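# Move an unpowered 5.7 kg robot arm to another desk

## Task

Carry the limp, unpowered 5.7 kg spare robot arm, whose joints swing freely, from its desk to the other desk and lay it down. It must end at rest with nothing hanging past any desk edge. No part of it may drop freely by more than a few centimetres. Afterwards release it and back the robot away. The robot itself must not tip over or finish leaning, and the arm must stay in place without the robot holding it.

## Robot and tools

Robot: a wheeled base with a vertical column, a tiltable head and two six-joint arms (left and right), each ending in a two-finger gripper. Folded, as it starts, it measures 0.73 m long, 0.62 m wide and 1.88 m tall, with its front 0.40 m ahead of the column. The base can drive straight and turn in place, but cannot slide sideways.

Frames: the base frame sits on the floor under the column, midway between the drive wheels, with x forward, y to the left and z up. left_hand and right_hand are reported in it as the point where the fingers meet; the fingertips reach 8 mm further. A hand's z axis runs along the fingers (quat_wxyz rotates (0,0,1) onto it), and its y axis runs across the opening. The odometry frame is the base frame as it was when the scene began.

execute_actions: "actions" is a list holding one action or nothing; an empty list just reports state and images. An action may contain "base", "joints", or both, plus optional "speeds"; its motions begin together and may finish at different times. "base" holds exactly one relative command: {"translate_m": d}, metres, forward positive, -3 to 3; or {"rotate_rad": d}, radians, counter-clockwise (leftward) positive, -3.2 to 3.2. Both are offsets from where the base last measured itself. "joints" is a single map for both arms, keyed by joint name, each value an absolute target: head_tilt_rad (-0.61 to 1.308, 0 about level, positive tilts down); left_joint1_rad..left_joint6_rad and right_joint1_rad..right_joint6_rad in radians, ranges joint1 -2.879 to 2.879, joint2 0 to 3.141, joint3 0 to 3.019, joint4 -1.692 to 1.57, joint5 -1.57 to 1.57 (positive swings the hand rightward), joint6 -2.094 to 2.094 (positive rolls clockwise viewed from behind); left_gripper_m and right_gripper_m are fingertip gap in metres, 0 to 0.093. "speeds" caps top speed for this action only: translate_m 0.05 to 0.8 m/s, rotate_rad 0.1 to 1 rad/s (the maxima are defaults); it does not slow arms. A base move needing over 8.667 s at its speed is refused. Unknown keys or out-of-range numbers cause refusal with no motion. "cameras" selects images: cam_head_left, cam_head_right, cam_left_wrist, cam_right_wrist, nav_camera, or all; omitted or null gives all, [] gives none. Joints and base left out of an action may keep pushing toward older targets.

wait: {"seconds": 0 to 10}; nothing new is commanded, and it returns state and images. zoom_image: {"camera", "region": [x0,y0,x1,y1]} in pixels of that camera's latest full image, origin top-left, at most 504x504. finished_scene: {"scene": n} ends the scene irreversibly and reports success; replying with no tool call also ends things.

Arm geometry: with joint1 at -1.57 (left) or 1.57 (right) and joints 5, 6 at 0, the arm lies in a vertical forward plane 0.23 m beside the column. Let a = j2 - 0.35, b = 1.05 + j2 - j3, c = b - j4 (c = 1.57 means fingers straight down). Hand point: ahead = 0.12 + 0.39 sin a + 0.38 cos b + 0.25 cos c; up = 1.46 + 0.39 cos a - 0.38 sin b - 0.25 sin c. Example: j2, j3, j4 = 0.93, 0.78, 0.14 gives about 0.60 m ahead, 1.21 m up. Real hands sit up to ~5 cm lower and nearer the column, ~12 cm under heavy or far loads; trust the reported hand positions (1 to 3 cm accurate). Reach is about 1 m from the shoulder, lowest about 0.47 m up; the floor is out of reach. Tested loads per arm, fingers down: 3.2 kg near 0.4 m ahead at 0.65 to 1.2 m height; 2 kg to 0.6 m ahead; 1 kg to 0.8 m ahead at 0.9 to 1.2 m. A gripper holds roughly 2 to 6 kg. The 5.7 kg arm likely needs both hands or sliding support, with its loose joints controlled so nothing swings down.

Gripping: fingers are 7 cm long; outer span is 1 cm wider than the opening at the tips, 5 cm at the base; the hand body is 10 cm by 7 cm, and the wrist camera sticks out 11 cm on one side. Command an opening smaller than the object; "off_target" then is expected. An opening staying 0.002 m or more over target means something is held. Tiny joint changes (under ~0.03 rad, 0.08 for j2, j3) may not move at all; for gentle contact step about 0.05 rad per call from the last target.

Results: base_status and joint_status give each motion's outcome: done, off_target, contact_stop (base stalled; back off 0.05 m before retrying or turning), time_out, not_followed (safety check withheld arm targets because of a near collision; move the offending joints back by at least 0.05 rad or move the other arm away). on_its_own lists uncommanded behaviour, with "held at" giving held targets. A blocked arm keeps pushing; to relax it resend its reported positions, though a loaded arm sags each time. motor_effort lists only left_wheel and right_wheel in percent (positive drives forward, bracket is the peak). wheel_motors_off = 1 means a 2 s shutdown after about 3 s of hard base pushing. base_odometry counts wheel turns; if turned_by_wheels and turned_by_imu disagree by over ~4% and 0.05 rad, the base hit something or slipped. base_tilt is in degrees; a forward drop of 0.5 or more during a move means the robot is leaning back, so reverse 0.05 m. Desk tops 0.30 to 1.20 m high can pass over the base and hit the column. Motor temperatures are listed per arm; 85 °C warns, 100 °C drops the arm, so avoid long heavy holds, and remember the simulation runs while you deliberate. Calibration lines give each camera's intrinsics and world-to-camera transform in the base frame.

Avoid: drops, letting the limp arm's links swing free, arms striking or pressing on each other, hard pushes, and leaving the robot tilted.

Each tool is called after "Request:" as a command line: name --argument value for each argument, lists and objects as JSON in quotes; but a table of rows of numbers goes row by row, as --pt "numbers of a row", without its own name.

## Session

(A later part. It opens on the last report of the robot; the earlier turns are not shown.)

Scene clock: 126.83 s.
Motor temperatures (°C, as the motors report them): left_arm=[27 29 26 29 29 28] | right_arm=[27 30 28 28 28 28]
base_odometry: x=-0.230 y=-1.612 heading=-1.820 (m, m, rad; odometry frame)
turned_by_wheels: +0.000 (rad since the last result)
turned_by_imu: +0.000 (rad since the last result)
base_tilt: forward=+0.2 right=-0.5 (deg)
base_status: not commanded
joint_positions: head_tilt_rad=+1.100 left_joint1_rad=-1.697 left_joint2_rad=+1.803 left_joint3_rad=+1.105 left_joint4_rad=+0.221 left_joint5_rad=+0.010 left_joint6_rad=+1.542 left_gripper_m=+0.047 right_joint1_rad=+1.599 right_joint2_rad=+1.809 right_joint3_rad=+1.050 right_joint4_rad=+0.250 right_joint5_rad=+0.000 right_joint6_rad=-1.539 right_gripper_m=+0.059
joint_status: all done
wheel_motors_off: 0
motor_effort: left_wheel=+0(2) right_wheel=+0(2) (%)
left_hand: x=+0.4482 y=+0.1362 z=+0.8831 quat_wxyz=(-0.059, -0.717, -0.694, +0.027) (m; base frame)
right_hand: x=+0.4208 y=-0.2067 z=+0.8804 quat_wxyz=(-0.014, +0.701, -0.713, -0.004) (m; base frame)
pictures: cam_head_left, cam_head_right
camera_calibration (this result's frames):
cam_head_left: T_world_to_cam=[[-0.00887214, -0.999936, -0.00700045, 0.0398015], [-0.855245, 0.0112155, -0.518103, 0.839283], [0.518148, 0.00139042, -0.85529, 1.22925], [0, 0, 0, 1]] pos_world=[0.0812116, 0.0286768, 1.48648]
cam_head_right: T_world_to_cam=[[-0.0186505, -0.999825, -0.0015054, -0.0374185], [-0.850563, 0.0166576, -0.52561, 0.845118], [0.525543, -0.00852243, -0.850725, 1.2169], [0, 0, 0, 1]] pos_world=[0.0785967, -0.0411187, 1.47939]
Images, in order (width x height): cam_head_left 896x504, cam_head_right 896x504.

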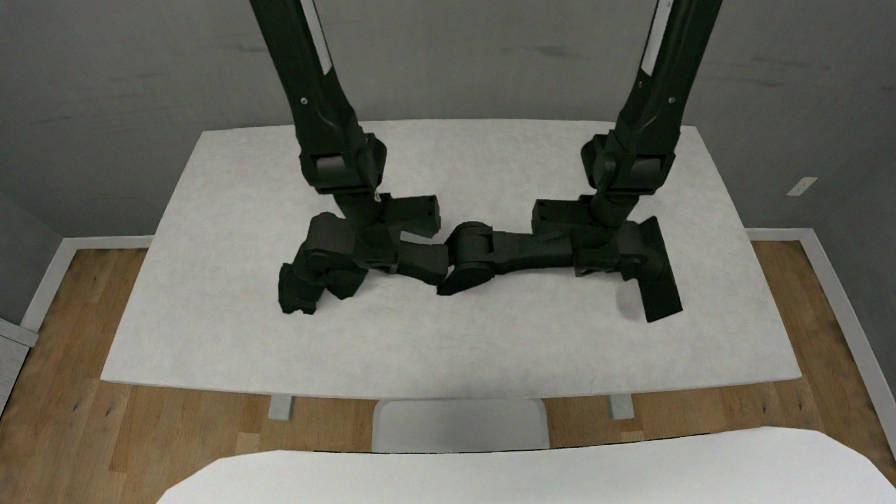

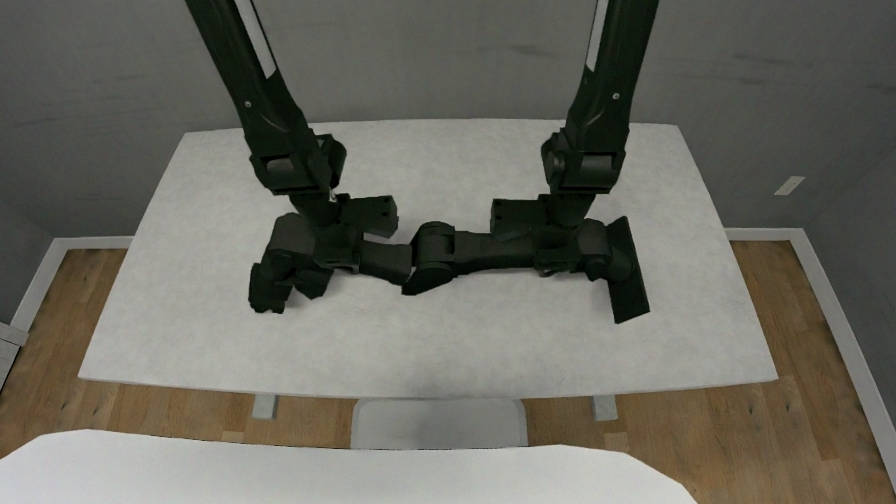

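Request:
execute_actions --actions '[{"joints":{"left_joint2_rad":1.52,"left_joint3_rad":0.85,"right_joint2_rad":1.52,"right_joint3_rad":0.80}}]' --cameras '["cam_head_left","cam_head_right"]'

Request:
execute_actions --actions '[{"joints":{"left_joint2_rad":1.30,"left_joint3_rad":0.62,"right_joint2_rad":1.30,"right_joint3_rad":0.58}}]' --cameras '["cam_head_left","nav_camera"]'

Scene clock: 130.43 s.
Motor temperatures (°C, as the motors report them): left_arm=[27 30 27 29 28 28] | right_arm=[27 30 28 28 28 28]
base_odometry: x=-0.230 y=-1.612 heading=-1.820 (m, m, rad; odometry frame)
turned_by_wheels: +0.000 (rad since the last result)
turned_by_imu: +0.000 (rad since the last result)
base_tilt: forward=+0.2 right=-0.5 (deg)
base_status: not commanded
joint_positions: head_tilt_rad=+1.100 left_joint1_rad=-1.702 left_joint2_rad=+1.631 left_joint3_rad=+0.895 left_joint4_rad=+0.223 left_joint5_rad=+0.016 left_joint6_rad=+1.534 left_gripper_m=+0.047 right_joint1_rad=+1.615 right_joint2_rad=+1.587 right_joint3_rad=+0.806 right_joint4_rad=+0.248 right_joint5_rad=-0.029 right_joint6_rad=-1.532 right_gripper_m=+0.059
joint_status: all done
wheel_motors_off: 0
motor_effort: left_wheel=+0(1) right_wheel=+0(1) (%)
left_hand: x=+0.4121 y=+0.1421 z=+0.9505 quat_wxyz=(-0.049, -0.716, -0.695, +0.043) (m; base frame)
right_hand: x=+0.3878 y=-0.1951 z=+0.9663 quat_wxyz=(-0.020, +0.701, -0.713, -0.028) (m; base frame)
pictures: cam_head_left, cam_head_right
camera_calibration (this result's frames):
cam_head_left: T_world_to_cam=[[-0.00887214, -0.999936, -0.00700045, 0.0398015], [-0.855245, 0.0112155, -0.518103, 0.839283], [0.518148, 0.00139042, -0.85529, 1.22925], [0, 0, 0, 1]] pos_world=[0.0812116, 0.0286768, 1.48648]
cam_head_right: T_world_to_cam=[[-0.0186505, -0.999825, -0.0015054, -0.0374185], [-0.850563, 0.0166576, -0.525609, 0.845117], [0.525542, -0.00852243, -0.850725, 1.2169], [0, 0, 0, 1]] pos_world=[0.0785967, -0.0411187, 1.47939]
Images, in order (width x height): cam_head_left 896x504, cam_head_right 896x504.

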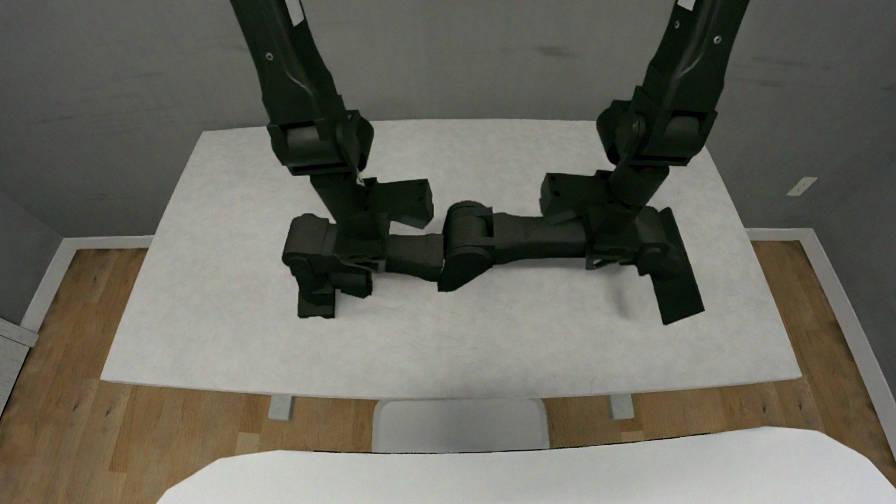

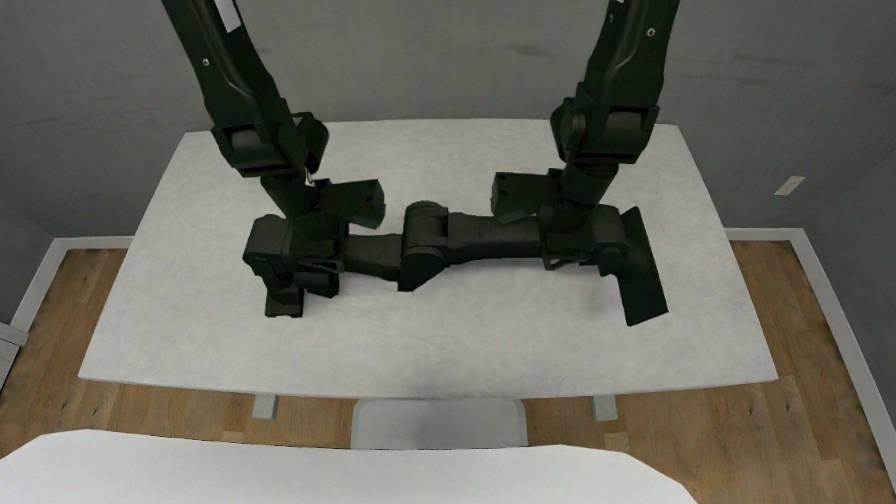

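Scene clock: 131.57 s.
Motor temperatures (°C, as the motors report them): left_arm=[27 30 27 29 29 28] | right_arm=[27 31 28 28 29 28]
base_odometry: x=-0.230 y=-1.612 heading=-1.820 (m, m, rad; odometry frame)
turned_by_wheels: +0.000 (rad since the last result)
turned_by_imu: +0.000 (rad since the last result)
base_tilt: forward=+0.2 right=-0.4 (deg)
base_status: not commanded
joint_positions: head_tilt_rad=+1.100 left_joint1_rad=-1.717 left_joint2_rad=+1.389 left_joint3_rad=+0.661 left_joint4_rad=+0.226 left_joint5_rad=+0.019 left_joint6_rad=+1.522 left_gripper_m=+0.047 right_joint1_rad=+1.626 right_joint2_rad=+1.356 right_joint3_rad=+0.590 right_joint4_rad=+0.248 right_joint5_rad=-0.040 right_joint6_rad=-1.531 right_gripper_m=+0.059
joint_status: all done
wheel_motors_off: 0
motor_effort: left_wheel=+0(1) right_wheel=+0(1) (%)
left_hand: x=+0.3810 y=+0.1457 z=+1.0355 quat_wxyz=(-0.058, -0.713, -0.697, +0.046) (m; base frame)
right_hand: x=+0.3589 y=-0.1913 z=+1.0452 quat_wxyz=(-0.032, +0.702, -0.711, -0.030) (m; base frame)
pictures: cam_head_left, nav_camera
camera_calibration (this result's frames):
cam_head_left: T_world_to_cam=[[-0.00887214, -0.999936, -0.00700045, 0.0398015], [-0.855245, 0.0112155, -0.518103, 0.839283], [0.518148, 0.00139042, -0.85529, 1.22925], [0, 0, 0, 1]] pos_world=[0.0812116, 0.0286768, 1.48648]
Images, in order (width x height): cam_head_left 896x504, nav_camera 896x504.

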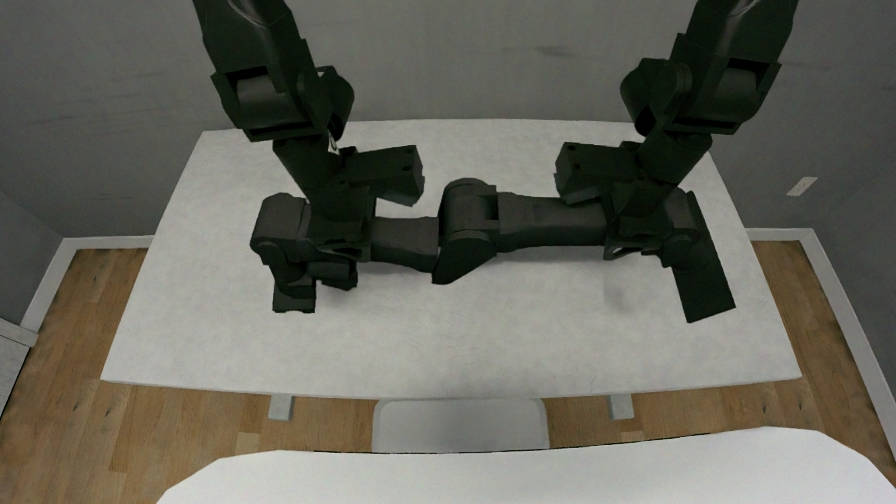

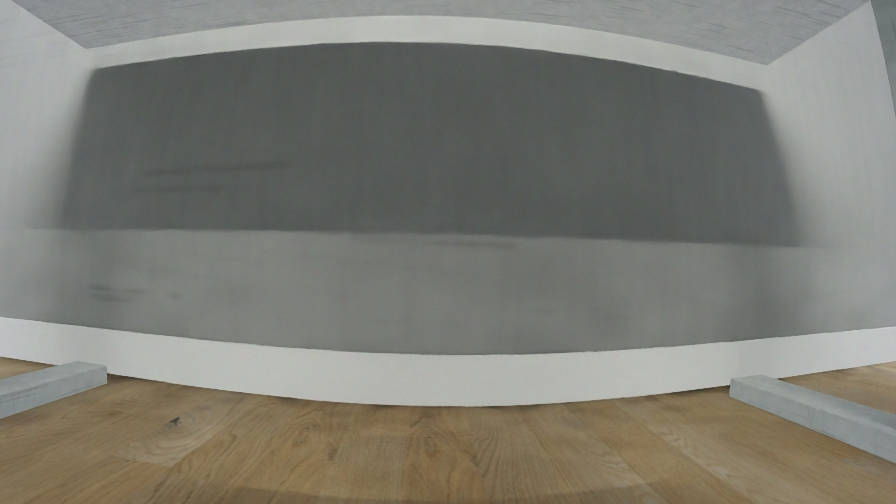

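Request:
execute_actions --actions '[{"joints":{"left_joint2_rad":1.15,"left_joint3_rad":0.50,"right_joint2_rad":1.15,"right_joint3_rad":0.46}}]' --cameras '[]'

Request:
execute_actions --actions '[{"base":{"translate_m":-0.5},"speeds":{"translate_m":0.15}}]' --cameras '["cam_head_left","nav_camera","cam_left_wrist"]'

Scene clock: 135.57 s.
Motor temperatures (°C, as the motors report them): left_arm=[27 30 27 29 29 28] | right_arm=[28 31 28 28 30 28]
base_odometry: x=-0.230 y=-1.612 heading=-1.820 (m, m, rad; odometry frame)
turned_by_wheels: +0.000 (rad since the last result)
turned_by_imu: +0.000 (rad since the last result)
base_tilt: forward=+0.1 right=-0.3 (deg)
base_status: not commanded
joint_positions: head_tilt_rad=+1.100 left_joint1_rad=-1.725 left_joint2_rad=+1.242 left_joint3_rad=+0.542 left_joint4_rad=+0.226 left_joint5_rad=+0.030 left_joint6_rad=+1.524 left_gripper_m=+0.047 right_joint1_rad=+1.633 right_joint2_rad=+1.206 right_joint3_rad=+0.472 right_joint4_rad=+0.248 right_joint5_rad=-0.049 right_joint6_rad=-1.526 right_gripper_m=+0.059
joint_status: all done
wheel_motors_off: 0
motor_effort: left_wheel=+0(1) right_wheel=+0(1) (%)
left_hand: x=+0.3665 y=+0.1465 z=+1.0808 quat_wxyz=(-0.075, -0.714, -0.695, +0.043) (m; base frame)
right_hand: x=+0.3440 y=-0.1890 z=+1.0894 quat_wxyz=(-0.049, +0.701, -0.711, -0.025) (m; base frame)
pictures: none
No camera images: the call's "cameras" was empty. Leave "cameras" out to get every camera's image.

Scene clock: 139.60 s.
Motor temperatures (°C, as the motors report them): left_arm=[27 30 27 29 29 28] | right_arm=[28 30 28 28 31 28]
base_odometry: x=-0.107 y=-1.127 heading=-1.821 (m, m, rad; odometry frame)
turned_by_wheels: -0.001 (rad since the last result)
turned_by_imu: +0.001 (rad since the last result)
base_tilt: forward=+0.1 right=-0.4 (deg)
base_status: done
joint_positions: head_tilt_rad=+1.100 left_joint1_rad=-1.725 left_joint2_rad=+1.242 left_joint3_rad=+0.538 left_joint4_rad=+0.224 left_joint5_rad=+0.030 left_joint6_rad=+1.521 left_gripper_m=+0.047 right_joint1_rad=+1.634 right_joint2_rad=+1.208 right_joint3_rad=+0.469 right_joint4_rad=+0.248 right_joint5_rad=-0.049 right_joint6_rad=-1.527 right_gripper_m=+0.059
joint_status: not commanded
wheel_motors_off: 0
motor_effort: left_wheel=-1(36) right_wheel=+1(37) (%)
left_hand: x=+0.3627 y=+0.1469 z=+1.0808 quat_wxyz=(-0.072, -0.713, -0.696, +0.045) (m; base frame)
right_hand: x=+0.3417 y=-0.1887 z=+1.0892 quat_wxyz=(-0.047, +0.702, -0.710, -0.027) (m; base frame)
pictures: cam_head_left, cam_left_wrist, nav_camera
camera_calibration (this result's frames):
cam_head_left: T_world_to_cam=[[-0.0088731, -0.999936, -0.00699923, 0.0397997], [-0.855316, 0.0112155, -0.517985, 0.839105], [0.51803, 0.00139042, -0.855361, 1.22937], [0, 0, 0, 1]] pos_world=[0.0812042, 0.0286768, 1.48647]
cam_left_wrist: T_world_to_cam=[[-0.998694, 0.0249696, -0.0445747, 0.404176], [0.00247363, 0.895048, 0.445962, -0.612988], [0.051032, 0.44527, -0.893941, 1.00485], [0, 0, 0, 1]] pos_world=[0.353885, 0.0911322, 1.18966]
Images, in order (width x height): cam_head_left 896x504, cam_left_wrist 616x616, nav_camera 896x504.

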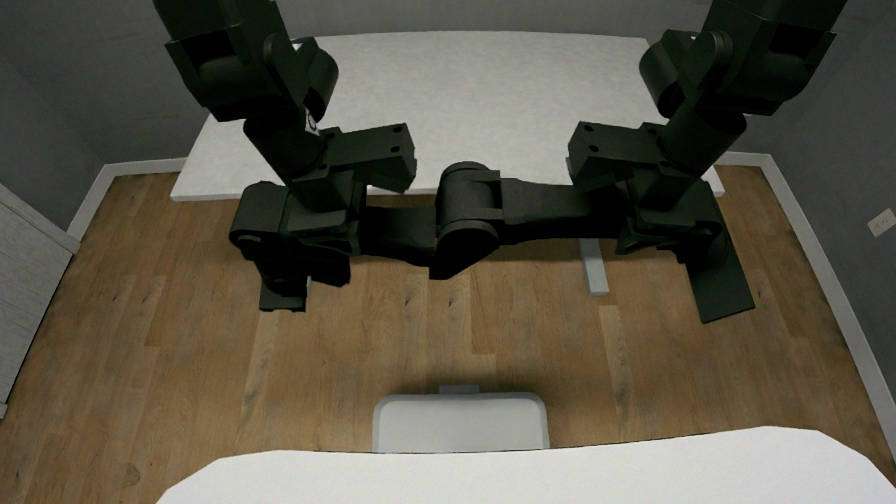

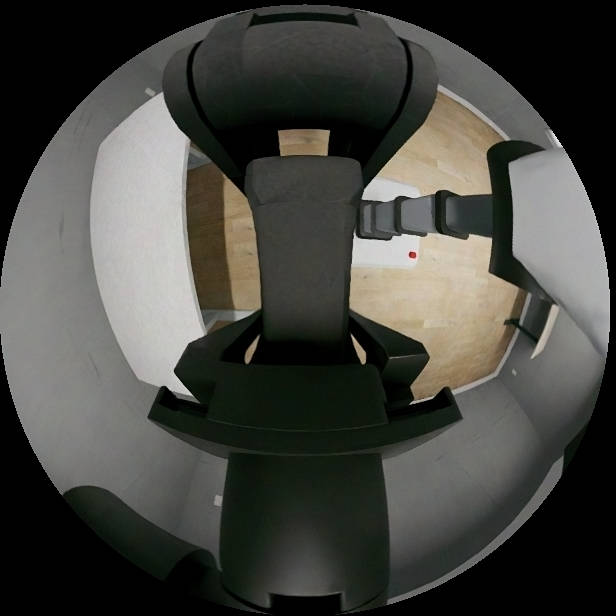

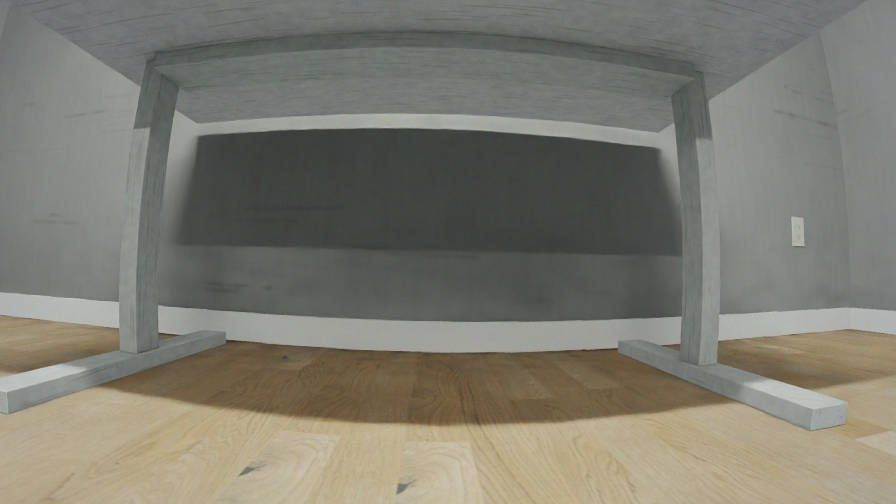

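Request:
execute_actions --actions '[{"base":{"translate_m":-0.15},"speeds":{"translate_m":0.2}}]' --cameras '[]'

Request:
execute_actions --actions '[{"base":{"rotate_rad":3.01},"speeds":{"rotate_rad":0.45},"joints":{"head_tilt_rad":0.6}}]' --cameras '["cam_head_left","cam_head_right","nav_camera"]'

Scene clock: 153.23 s.
Motor temperatures (°C, as the motors report them): left_arm=[27 31 27 29 29 28] | right_arm=[28 30 27 28 34 29]
base_odometry: x=-0.070 y=-0.982 heading=-1.822 (m, m, rad; odometry frame)
turned_by_wheels: -0.001 (rad since the last result)
turned_by_imu: +0.000 (rad since the last result)
base_tilt: forward=+0.0 right=-0.3 (deg)
base_status: done
joint_positions: head_tilt_rad=+1.100 left_joint1_rad=-1.725 left_joint2_rad=+1.244 left_joint3_rad=+0.538 left_joint4_rad=+0.225 left_joint5_rad=+0.029 left_joint6_rad=+1.520 left_gripper_m=+0.047 right_joint1_rad=+1.634 right_joint2_rad=+1.209 right_joint3_rad=+0.471 right_joint4_rad=+0.248 right_joint5_rad=-0.049 right_joint6_rad=-1.528 right_gripper_m=+0.059
joint_status: not commanded
wheel_motors_off: 0
motor_effort: left_wheel=-1(51) right_wheel=+1(34) (%)
left_hand: x=+0.3628 y=+0.1469 z=+1.0804 quat_wxyz=(-0.072, -0.713, -0.696, +0.045) (m; base frame)
right_hand: x=+0.3420 y=-0.1887 z=+1.0888 quat_wxyz=(-0.047, +0.702, -0.710, -0.026) (m; base frame)
pictures: none
No camera images: the call's "cameras" was empty. Leave "cameras" out to get every camera's image.

Scene clock: 160.73 s.
Motor temperatures (°C, as the motors report them): left_arm=[27 31 27 29 29 28] | right_arm=[28 30 27 28 36 29]
base_odometry: x=-0.070 y=-0.982 heading=+1.188 (m, m, rad; odometry frame)
turned_by_wheels: +3.010 (rad since the last result)
turned_by_imu: +3.043 (rad since the last result)
base_tilt: forward=+0.1 right=-0.4 (deg)
base_status: done
joint_positions: head_tilt_rad=+0.618 left_joint1_rad=-1.725 left_joint2_rad=+1.244 left_joint3_rad=+0.539 left_joint4_rad=+0.225 left_joint5_rad=+0.027 left_joint6_rad=+1.520 left_gripper_m=+0.047 right_joint1_rad=+1.635 right_joint2_rad=+1.209 right_joint3_rad=+0.471 right_joint4_rad=+0.248 right_joint5_rad=-0.047 right_joint6_rad=-1.527 right_gripper_m=+0.059
joint_status: all done
wheel_motors_off: 0
motor_effort: left_wheel=-1(33) right_wheel=+1(43) (%)
left_hand: x=+0.3633 y=+0.1471 z=+1.0803 quat_wxyz=(-0.071, -0.713, -0.696, +0.044) (m; base frame)
right_hand: x=+0.3420 y=-0.1884 z=+1.0888 quat_wxyz=(-0.047, +0.702, -0.710, -0.026) (m; base frame)
pictures: cam_head_left, cam_head_right, nav_camera
camera_calibration (this result's frames):
cam_head_left: T_world_to_cam=[[-0.00461152, -0.999936, -0.0103177, 0.0446971], [-0.517245, 0.0112155, -0.855764, 1.34238], [0.855825, 0.00139042, -0.517264, 0.691807], [0, 0, 0, 1]] pos_world=[0.102481, 0.0286768, 1.50707]
cam_head_right: T_world_to_cam=[[-0.0158232, -0.999825, -0.00998663, -0.0244988], [-0.509615, 0.0166576, -0.860241, 1.3434], [0.860257, -0.00852243, -0.50979, 0.675121], [0, 0, 0, 1]] pos_world=[0.103453, -0.0411187, 1.49958]
Images, in order (width x height): cam_head_left 896x504, cam_head_right 896x504, nav_camera 896x504.

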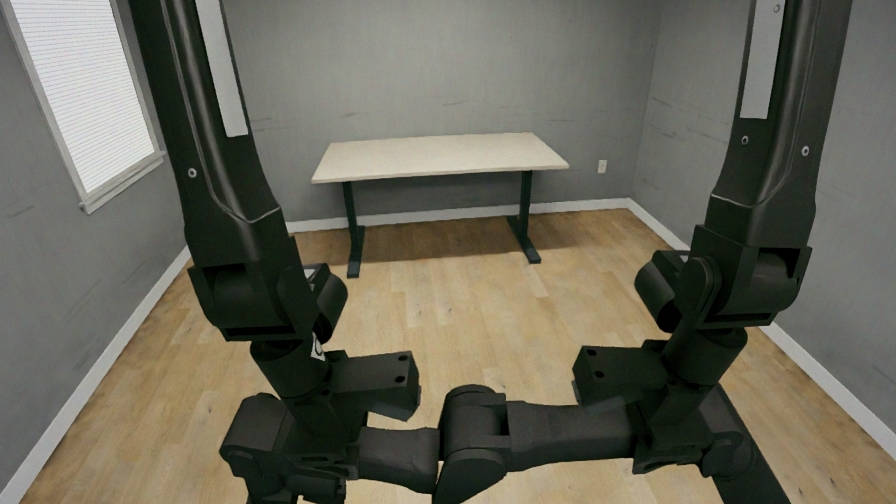

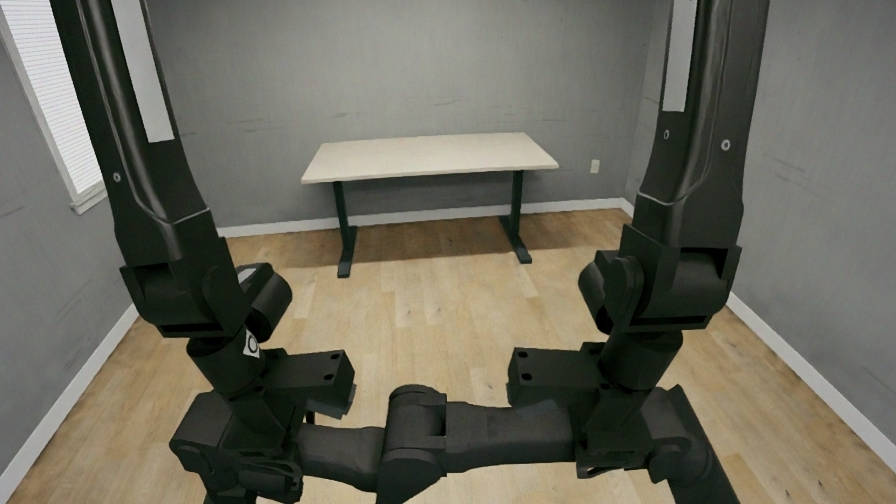

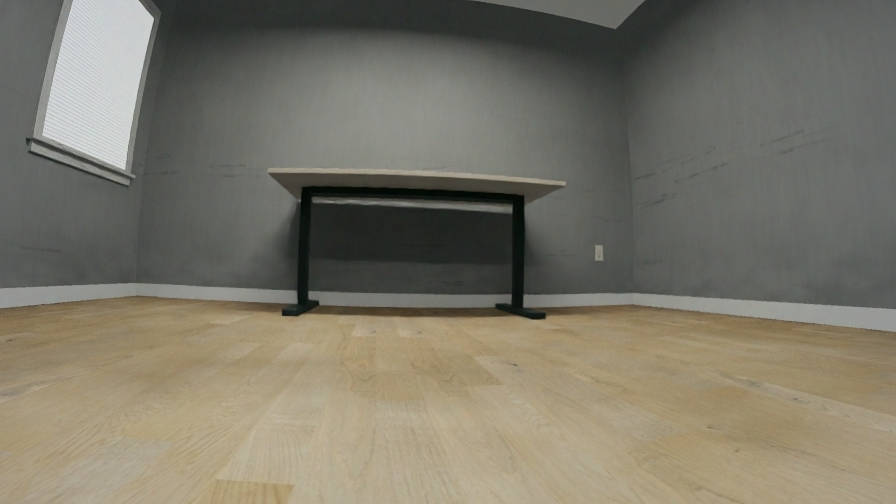

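Request:
execute_actions --actions '[{"base":{"translate_m":1.45},"speeds":{"translate_m":0.4},"joints":{"head_tilt_rad":0.9}}]' --cameras '["cam_head_left","cam_right_wrist","cam_left_wrist","nav_camera"]'

Scene clock: 174.33 s.
Motor temperatures (°C, as the motors report them): left_arm=[27 31 27 29 29 29] | right_arm=[28 30 27 28 37 29]
base_odometry: x=+0.472 y=+0.363 heading=+1.189 (m, m, rad; odometry frame)
turned_by_wheels: +0.001 (rad since the last result)
turned_by_imu: -0.004 (rad since the last result)
base_tilt: forward=+0.1 right=-0.4 (deg)
base_status: done
joint_positions: head_tilt_rad=+0.901 left_joint1_rad=-1.725 left_joint2_rad=+1.245 left_joint3_rad=+0.547 left_joint4_rad=+0.226 left_joint5_rad=+0.025 left_joint6_rad=+1.522 left_gripper_m=+0.047 right_joint1_rad=+1.635 right_joint2_rad=+1.210 right_joint3_rad=+0.479 right_joint4_rad=+0.248 right_joint5_rad=-0.045 right_joint6_rad=-1.528 right_gripper_m=+0.059
joint_status: all done
wheel_motors_off: 0
motor_effort: left_wheel=+1(50) right_wheel=-1(53) (%)
left_hand: x=+0.3683 y=+0.1469 z=+1.0797 quat_wxyz=(-0.074, -0.714, -0.695, +0.041) (m; base frame)
right_hand: x=+0.3467 y=-0.1886 z=+1.0880 quat_wxyz=(-0.049, +0.702, -0.710, -0.023) (m; base frame)
pictures: cam_head_left, cam_left_wrist, cam_right_wrist, nav_camera
camera_calibration (this result's frames):
cam_head_left: T_world_to_cam=[[-0.00731729, -0.999936, -0.00861269, 0.0422067], [-0.736269, 0.0112155, -0.676596, 1.07741], [0.676649, 0.00139042, -0.736304, 1.03809], [0, 0, 0, 1]] pos_world=[0.0911538, 0.0286768, 1.49369]
cam_left_wrist: T_world_to_cam=[[-0.99822, 0.0245811, -0.0543432, 0.420187], [-0.00244838, 0.89347, 0.449117, -0.613878], [0.0595938, 0.44845, -0.891819, 0.99763], [0, 0, 0, 1]] pos_world=[0.358483, 0.0907652, 1.18824]
cam_right_wrist: T_world_to_cam=[[0.999288, -0.0124607, 0.0356178, -0.385148], [-0.0288171, -0.861382, 0.50714, -0.703772], [0.0243612, -0.507805, -0.861127, 0.9538], [0, 0, 0, 1]] pos_world=[0.341357, -0.126671, 1.19197]
Images, in order (width x height): cam_head_left 896x504, cam_left_wrist 616x616, cam_right_wrist 616x616, nav_camera 896x504.

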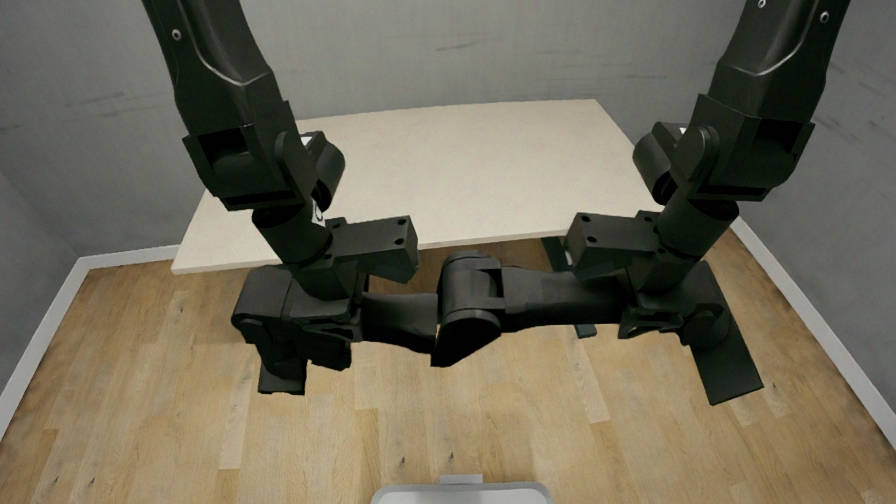

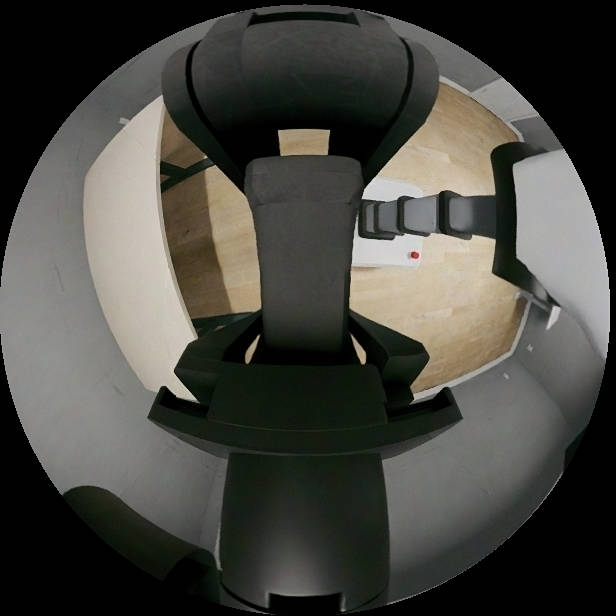

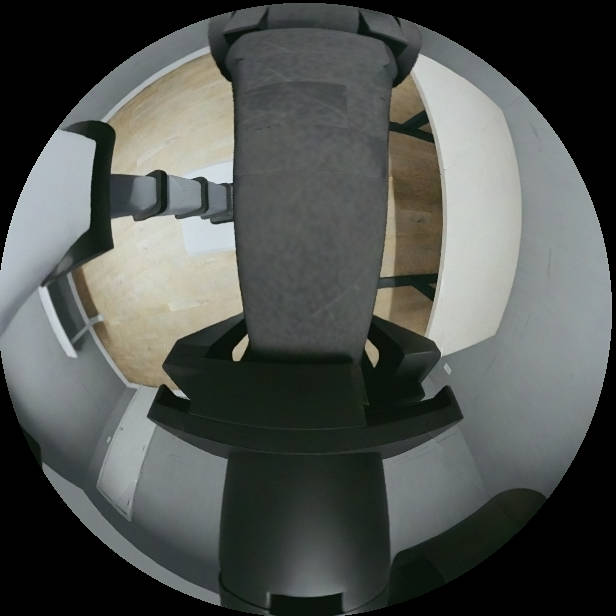

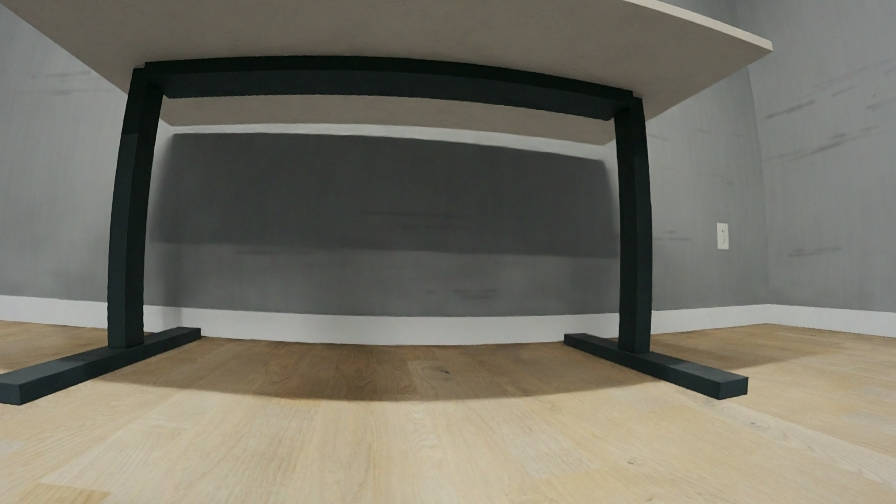

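Request:
execute_actions --actions '[{"base":{"rotate_rad":0.11},"speeds":{"rotate_rad":0.3}}]' --cameras '[]'

Request:
execute_actions --actions '[{"base":{"translate_m":0.3},"speeds":{"translate_m":0.2},"joints":{"head_tilt_rad":1.1}}]' --cameras '["cam_head_left","cam_right_wrist","cam_left_wrist","nav_camera"]'

Scene clock: 183.57 s.
Motor temperatures (°C, as the motors report them): left_arm=[27 31 28 29 29 29] | right_arm=[28 31 27 28 37 29]
base_odometry: x=+0.472 y=+0.363 heading=+1.298 (m, m, rad; odometry frame)
turned_by_wheels: +0.109 (rad since the last result)
turned_by_imu: +0.108 (rad since the last result)
base_tilt: forward=+0.2 right=-0.3 (deg)
base_status: done
joint_positions: head_tilt_rad=+0.901 left_joint1_rad=-1.725 left_joint2_rad=+1.245 left_joint3_rad=+0.547 left_joint4_rad=+0.226 left_joint5_rad=+0.025 left_joint6_rad=+1.521 left_gripper_m=+0.047 right_joint1_rad=+1.635 right_joint2_rad=+1.210 right_joint3_rad=+0.479 right_joint4_rad=+0.248 right_joint5_rad=-0.046 right_joint6_rad=-1.528 right_gripper_m=+0.059
joint_status: not commanded
wheel_motors_off: 0
motor_effort: left_wheel=+0(41) right_wheel=+0(37) (%)
left_hand: x=+0.3683 y=+0.1469 z=+1.0797 quat_wxyz=(-0.074, -0.713, -0.696, +0.041) (m; base frame)
right_hand: x=+0.3467 y=-0.1887 z=+1.0880 quat_wxyz=(-0.049, +0.702, -0.710, -0.023) (m; base frame)
pictures: none
No camera images: the call's "cameras" was empty. Leave "cameras" out to get every camera's image.

Scene clock: 186.17 s.
Motor temperatures (°C, as the motors report them): left_arm=[27 31 28 29 29 29] | right_arm=[28 31 27 28 38 29]
base_odometry: x=+0.553 y=+0.652 heading=+1.298 (m, m, rad; odometry frame)
turned_by_wheels: +0.001 (rad since the last result)
turned_by_imu: +0.000 (rad since the last result)
base_tilt: forward=+0.1 right=-0.3 (deg)
base_status: done
joint_positions: head_tilt_rad=+1.099 left_joint1_rad=-1.725 left_joint2_rad=+1.246 left_joint3_rad=+0.547 left_joint4_rad=+0.226 left_joint5_rad=+0.025 left_joint6_rad=+1.522 left_gripper_m=+0.047 right_joint1_rad=+1.635 right_joint2_rad=+1.211 right_joint3_rad=+0.479 right_joint4_rad=+0.248 right_joint5_rad=-0.046 right_joint6_rad=-1.528 right_gripper_m=+0.059
joint_status: all done
wheel_motors_off: 0
motor_effort: left_wheel=+1(53) right_wheel=-1(40) (%)
left_hand: x=+0.3678 y=+0.1469 z=+1.0794 quat_wxyz=(-0.073, -0.714, -0.695, +0.041) (m; base frame)
right_hand: x=+0.3463 y=-0.1887 z=+1.0878 quat_wxyz=(-0.049, +0.702, -0.710, -0.024) (m; base frame)
pictures: cam_head_left, cam_left_wrist, cam_right_wrist, nav_camera
camera_calibration (this result's frames):
cam_head_left: T_world_to_cam=[[-0.00886743, -0.999936, -0.00700641, 0.0398105], [-0.854896, 0.0112155, -0.518678, 0.840151], [0.518723, 0.00139042, -0.854941, 1.22869], [0, 0, 0, 1]] pos_world=[0.0812476, 0.0286768, 1.4865]
cam_left_wrist: T_world_to_cam=[[-0.998295, 0.0247903, -0.0528352, 0.41801], [-0.00158948, 0.893417, 0.449225, -0.614177], [0.0583403, 0.448543, -0.891855, 0.99789], [0, 0, 0, 1]] pos_world=[0.358104, 0.0907569, 1.18796]
cam_right_wrist: T_world_to_cam=[[0.999327, -0.0125712, 0.0344489, -0.383483], [-0.02831, -0.861579, 0.506833, -0.70357], [0.0233089, -0.507468, -0.861356, 0.954247], [0, 0, 0, 1]] pos_world=[0.341064, -0.126753, 1.19175]
Images, in order (width x height): cam_head_left 896x504, cam_left_wrist 616x616, cam_right_wrist 616x616, nav_camera 896x504.

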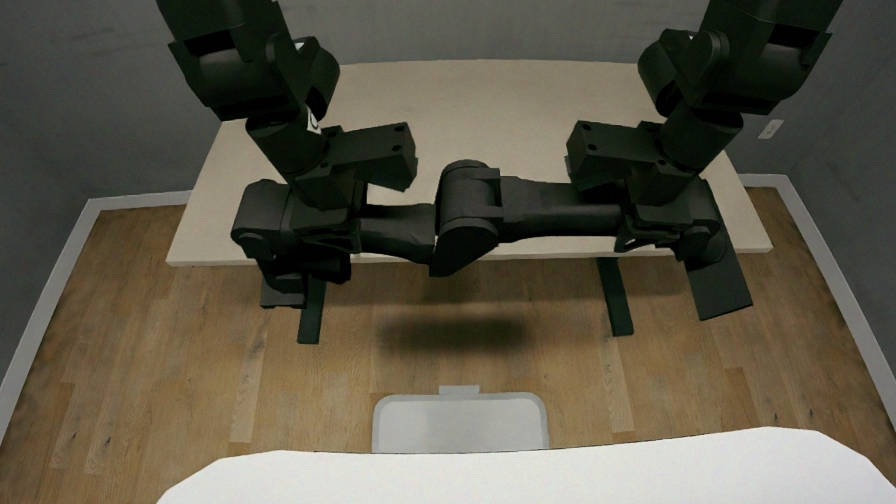

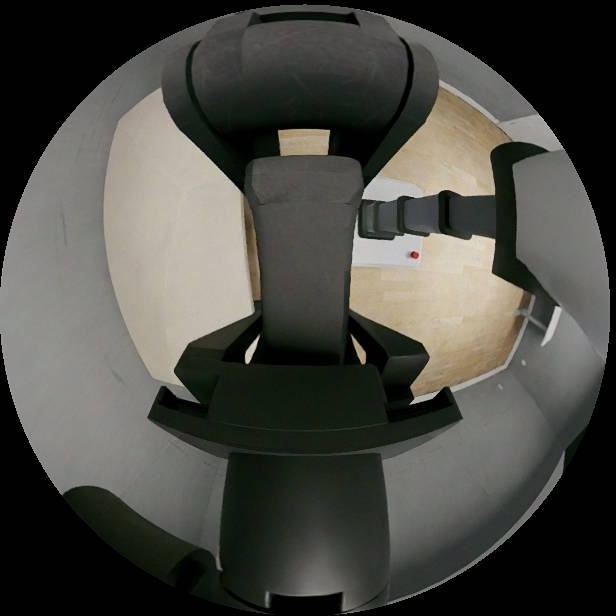

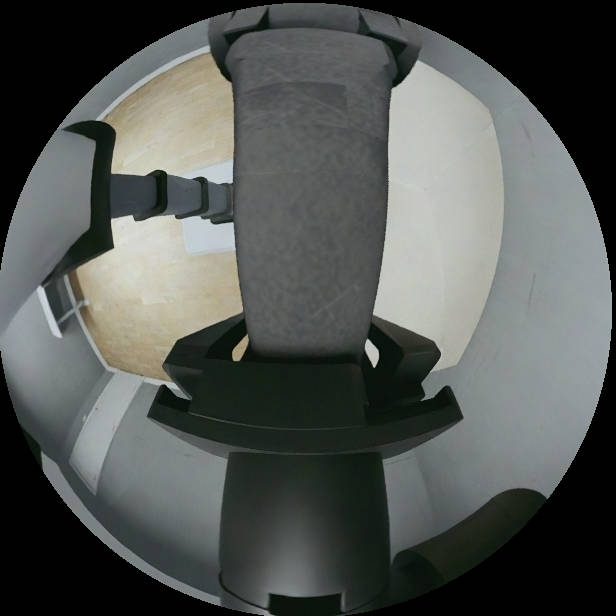

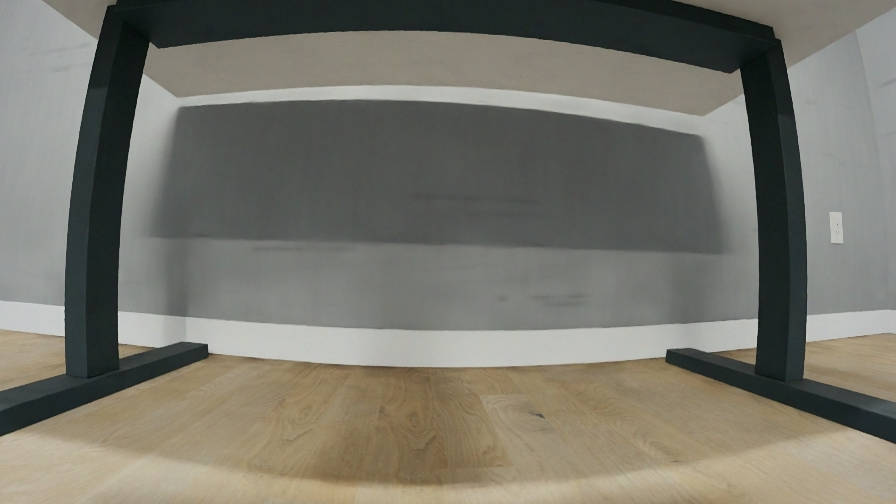

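Request:
execute_actions --actions '[{"base":{"translate_m":0.15},"speeds":{"translate_m":0.08}}]' --cameras '["cam_head_left","cam_left_wrist"]'

Request:
execute_actions --actions '[{"base":{"translate_m":0.16},"speeds":{"translate_m":0.08}}]' --cameras '["cam_head_left","cam_head_right"]'

Scene clock: 192.20 s.
Motor temperatures (°C, as the motors report them): left_arm=[27 32 28 29 30 29] | right_arm=[28 31 27 28 38 29]
base_odometry: x=+0.593 y=+0.797 heading=+1.298 (m, m, rad; odometry frame)
turned_by_wheels: +0.000 (rad since the last result)
turned_by_imu: +0.000 (rad since the last result)
base_tilt: forward=+0.1 right=-0.4 (deg)
base_status: done
joint_positions: head_tilt_rad=+1.100 left_joint1_rad=-1.725 left_joint2_rad=+1.246 left_joint3_rad=+0.545 left_joint4_rad=+0.225 left_joint5_rad=+0.026 left_joint6_rad=+1.521 left_gripper_m=+0.047 right_joint1_rad=+1.635 right_joint2_rad=+1.212 right_joint3_rad=+0.477 right_joint4_rad=+0.248 right_joint5_rad=-0.047 right_joint6_rad=-1.527 right_gripper_m=+0.059
joint_status: not commanded
wheel_motors_off: 0
motor_effort: left_wheel=+0(37) right_wheel=-1(34) (%)
left_hand: x=+0.3662 y=+0.1470 z=+1.0795 quat_wxyz=(-0.072, -0.713, -0.696, +0.042) (m; base frame)
right_hand: x=+0.3450 y=-0.1886 z=+1.0878 quat_wxyz=(-0.048, +0.702, -0.710, -0.025) (m; base frame)
pictures: cam_head_left, cam_left_wrist
camera_calibration (this result's frames):
cam_head_left: T_world_to_cam=[[-0.00887117, -0.999936, -0.00700168, 0.0398034], [-0.855173, 0.0112155, -0.518221, 0.839461], [0.518266, 0.00139042, -0.855218, 1.22913], [0, 0, 0, 1]] pos_world=[0.081219, 0.0286768, 1.48648]
cam_left_wrist: T_world_to_cam=[[-0.998467, 0.0244576, -0.0496614, 0.41309], [-0.000428239, 0.893667, 0.44873, -0.614175], [0.0553556, 0.448064, -0.892286, 0.999723], [0, 0, 0, 1]] pos_world=[0.356853, 0.090825, 1.18815]
Images, in order (width x height): cam_head_left 896x504, cam_left_wrist 616x616.

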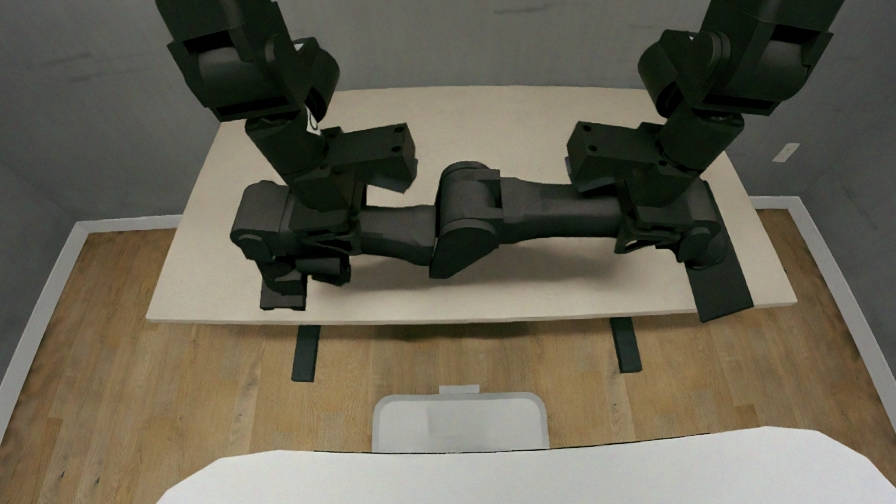

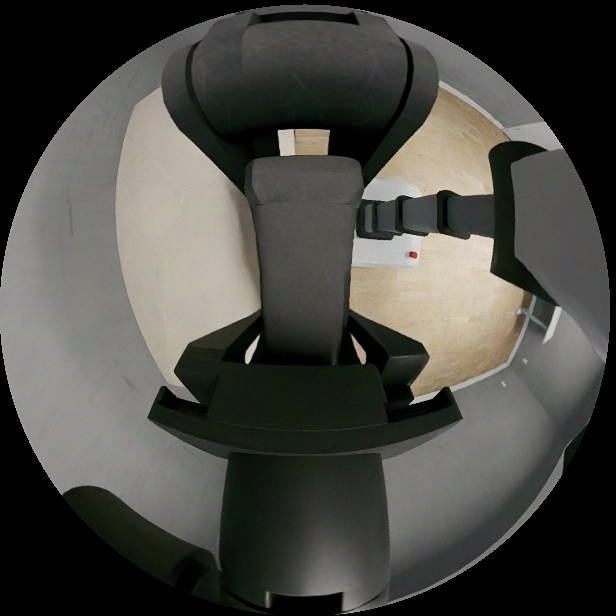

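Scene clock: 194.83 s.
Motor temperatures (°C, as the motors report them): left_arm=[27 32 28 29 30 29] | right_arm=[28 31 27 28 38 29]
base_odometry: x=+0.636 y=+0.951 heading=+1.299 (m, m, rad; odometry frame)
turned_by_wheels: +0.000 (rad since the last result)
turned_by_imu: +0.000 (rad since the last result)
base_tilt: forward=+0.1 right=-0.4 (deg)
base_status: done
joint_positions: head_tilt_rad=+1.100 left_joint1_rad=-1.725 left_joint2_rad=+1.246 left_joint3_rad=+0.546 left_joint4_rad=+0.226 left_joint5_rad=+0.025 left_joint6_rad=+1.521 left_gripper_m=+0.047 right_joint1_rad=+1.635 right_joint2_rad=+1.212 right_joint3_rad=+0.478 right_joint4_rad=+0.248 right_joint5_rad=-0.046 right_joint6_rad=-1.528 right_gripper_m=+0.059
joint_status: not commanded
wheel_motors_off: 0
motor_effort: left_wheel=+1(37) right_wheel=+0(35) (%)
left_hand: x=+0.3672 y=+0.1469 z=+1.0793 quat_wxyz=(-0.073, -0.714, -0.696, +0.042) (m; base frame)
right_hand: x=+0.3458 y=-0.1887 z=+1.0876 quat_wxyz=(-0.048, +0.702, -0.710, -0.024) (m; base frame)
pictures: cam_head_left, cam_head_right
camera_calibration (this result's frames):
cam_head_left: T_world_to_cam=[[-0.00887226, -0.999936, -0.00700029, 0.0398013], [-0.855254, 0.0112155, -0.518087, 0.83926], [0.518133, 0.00139042, -0.855299, 1.22927], [0, 0, 0, 1]] pos_world=[0.0812106, 0.0286768, 1.48648]
cam_head_right: T_world_to_cam=[[-0.0186505, -0.999825, -0.00150506, -0.0374191], [-0.850572, 0.0166576, -0.525594, 0.845095], [0.525527, -0.00852243, -0.850734, 1.21691], [0, 0, 0, 1]] pos_world=[0.0785956, -0.0411187, 1.47939]
Images, in order (width x height): cam_head_left 896x504, cam_head_right 896x504.

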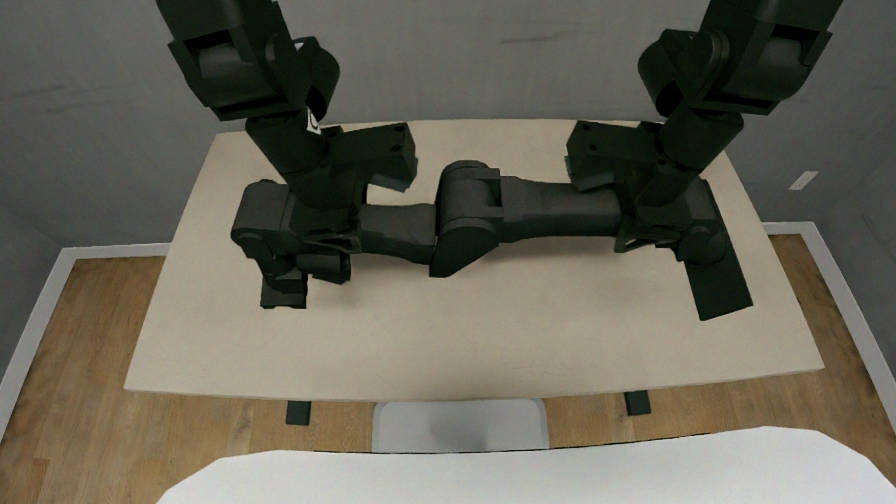

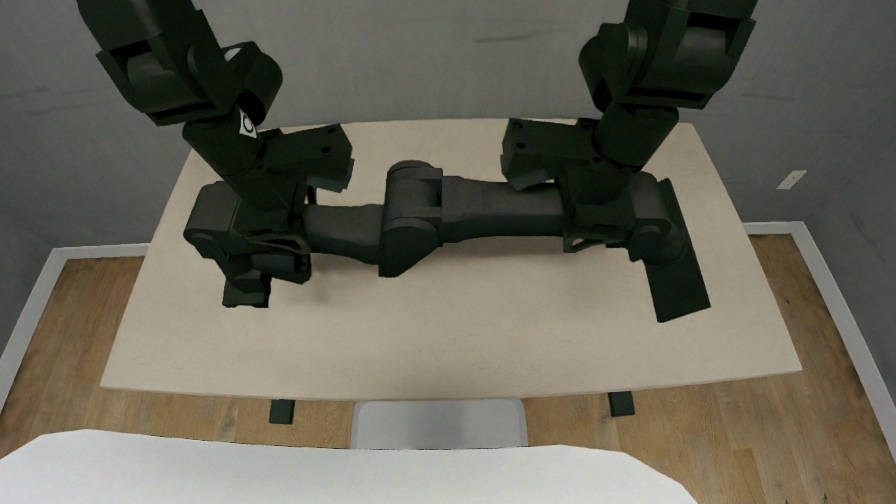

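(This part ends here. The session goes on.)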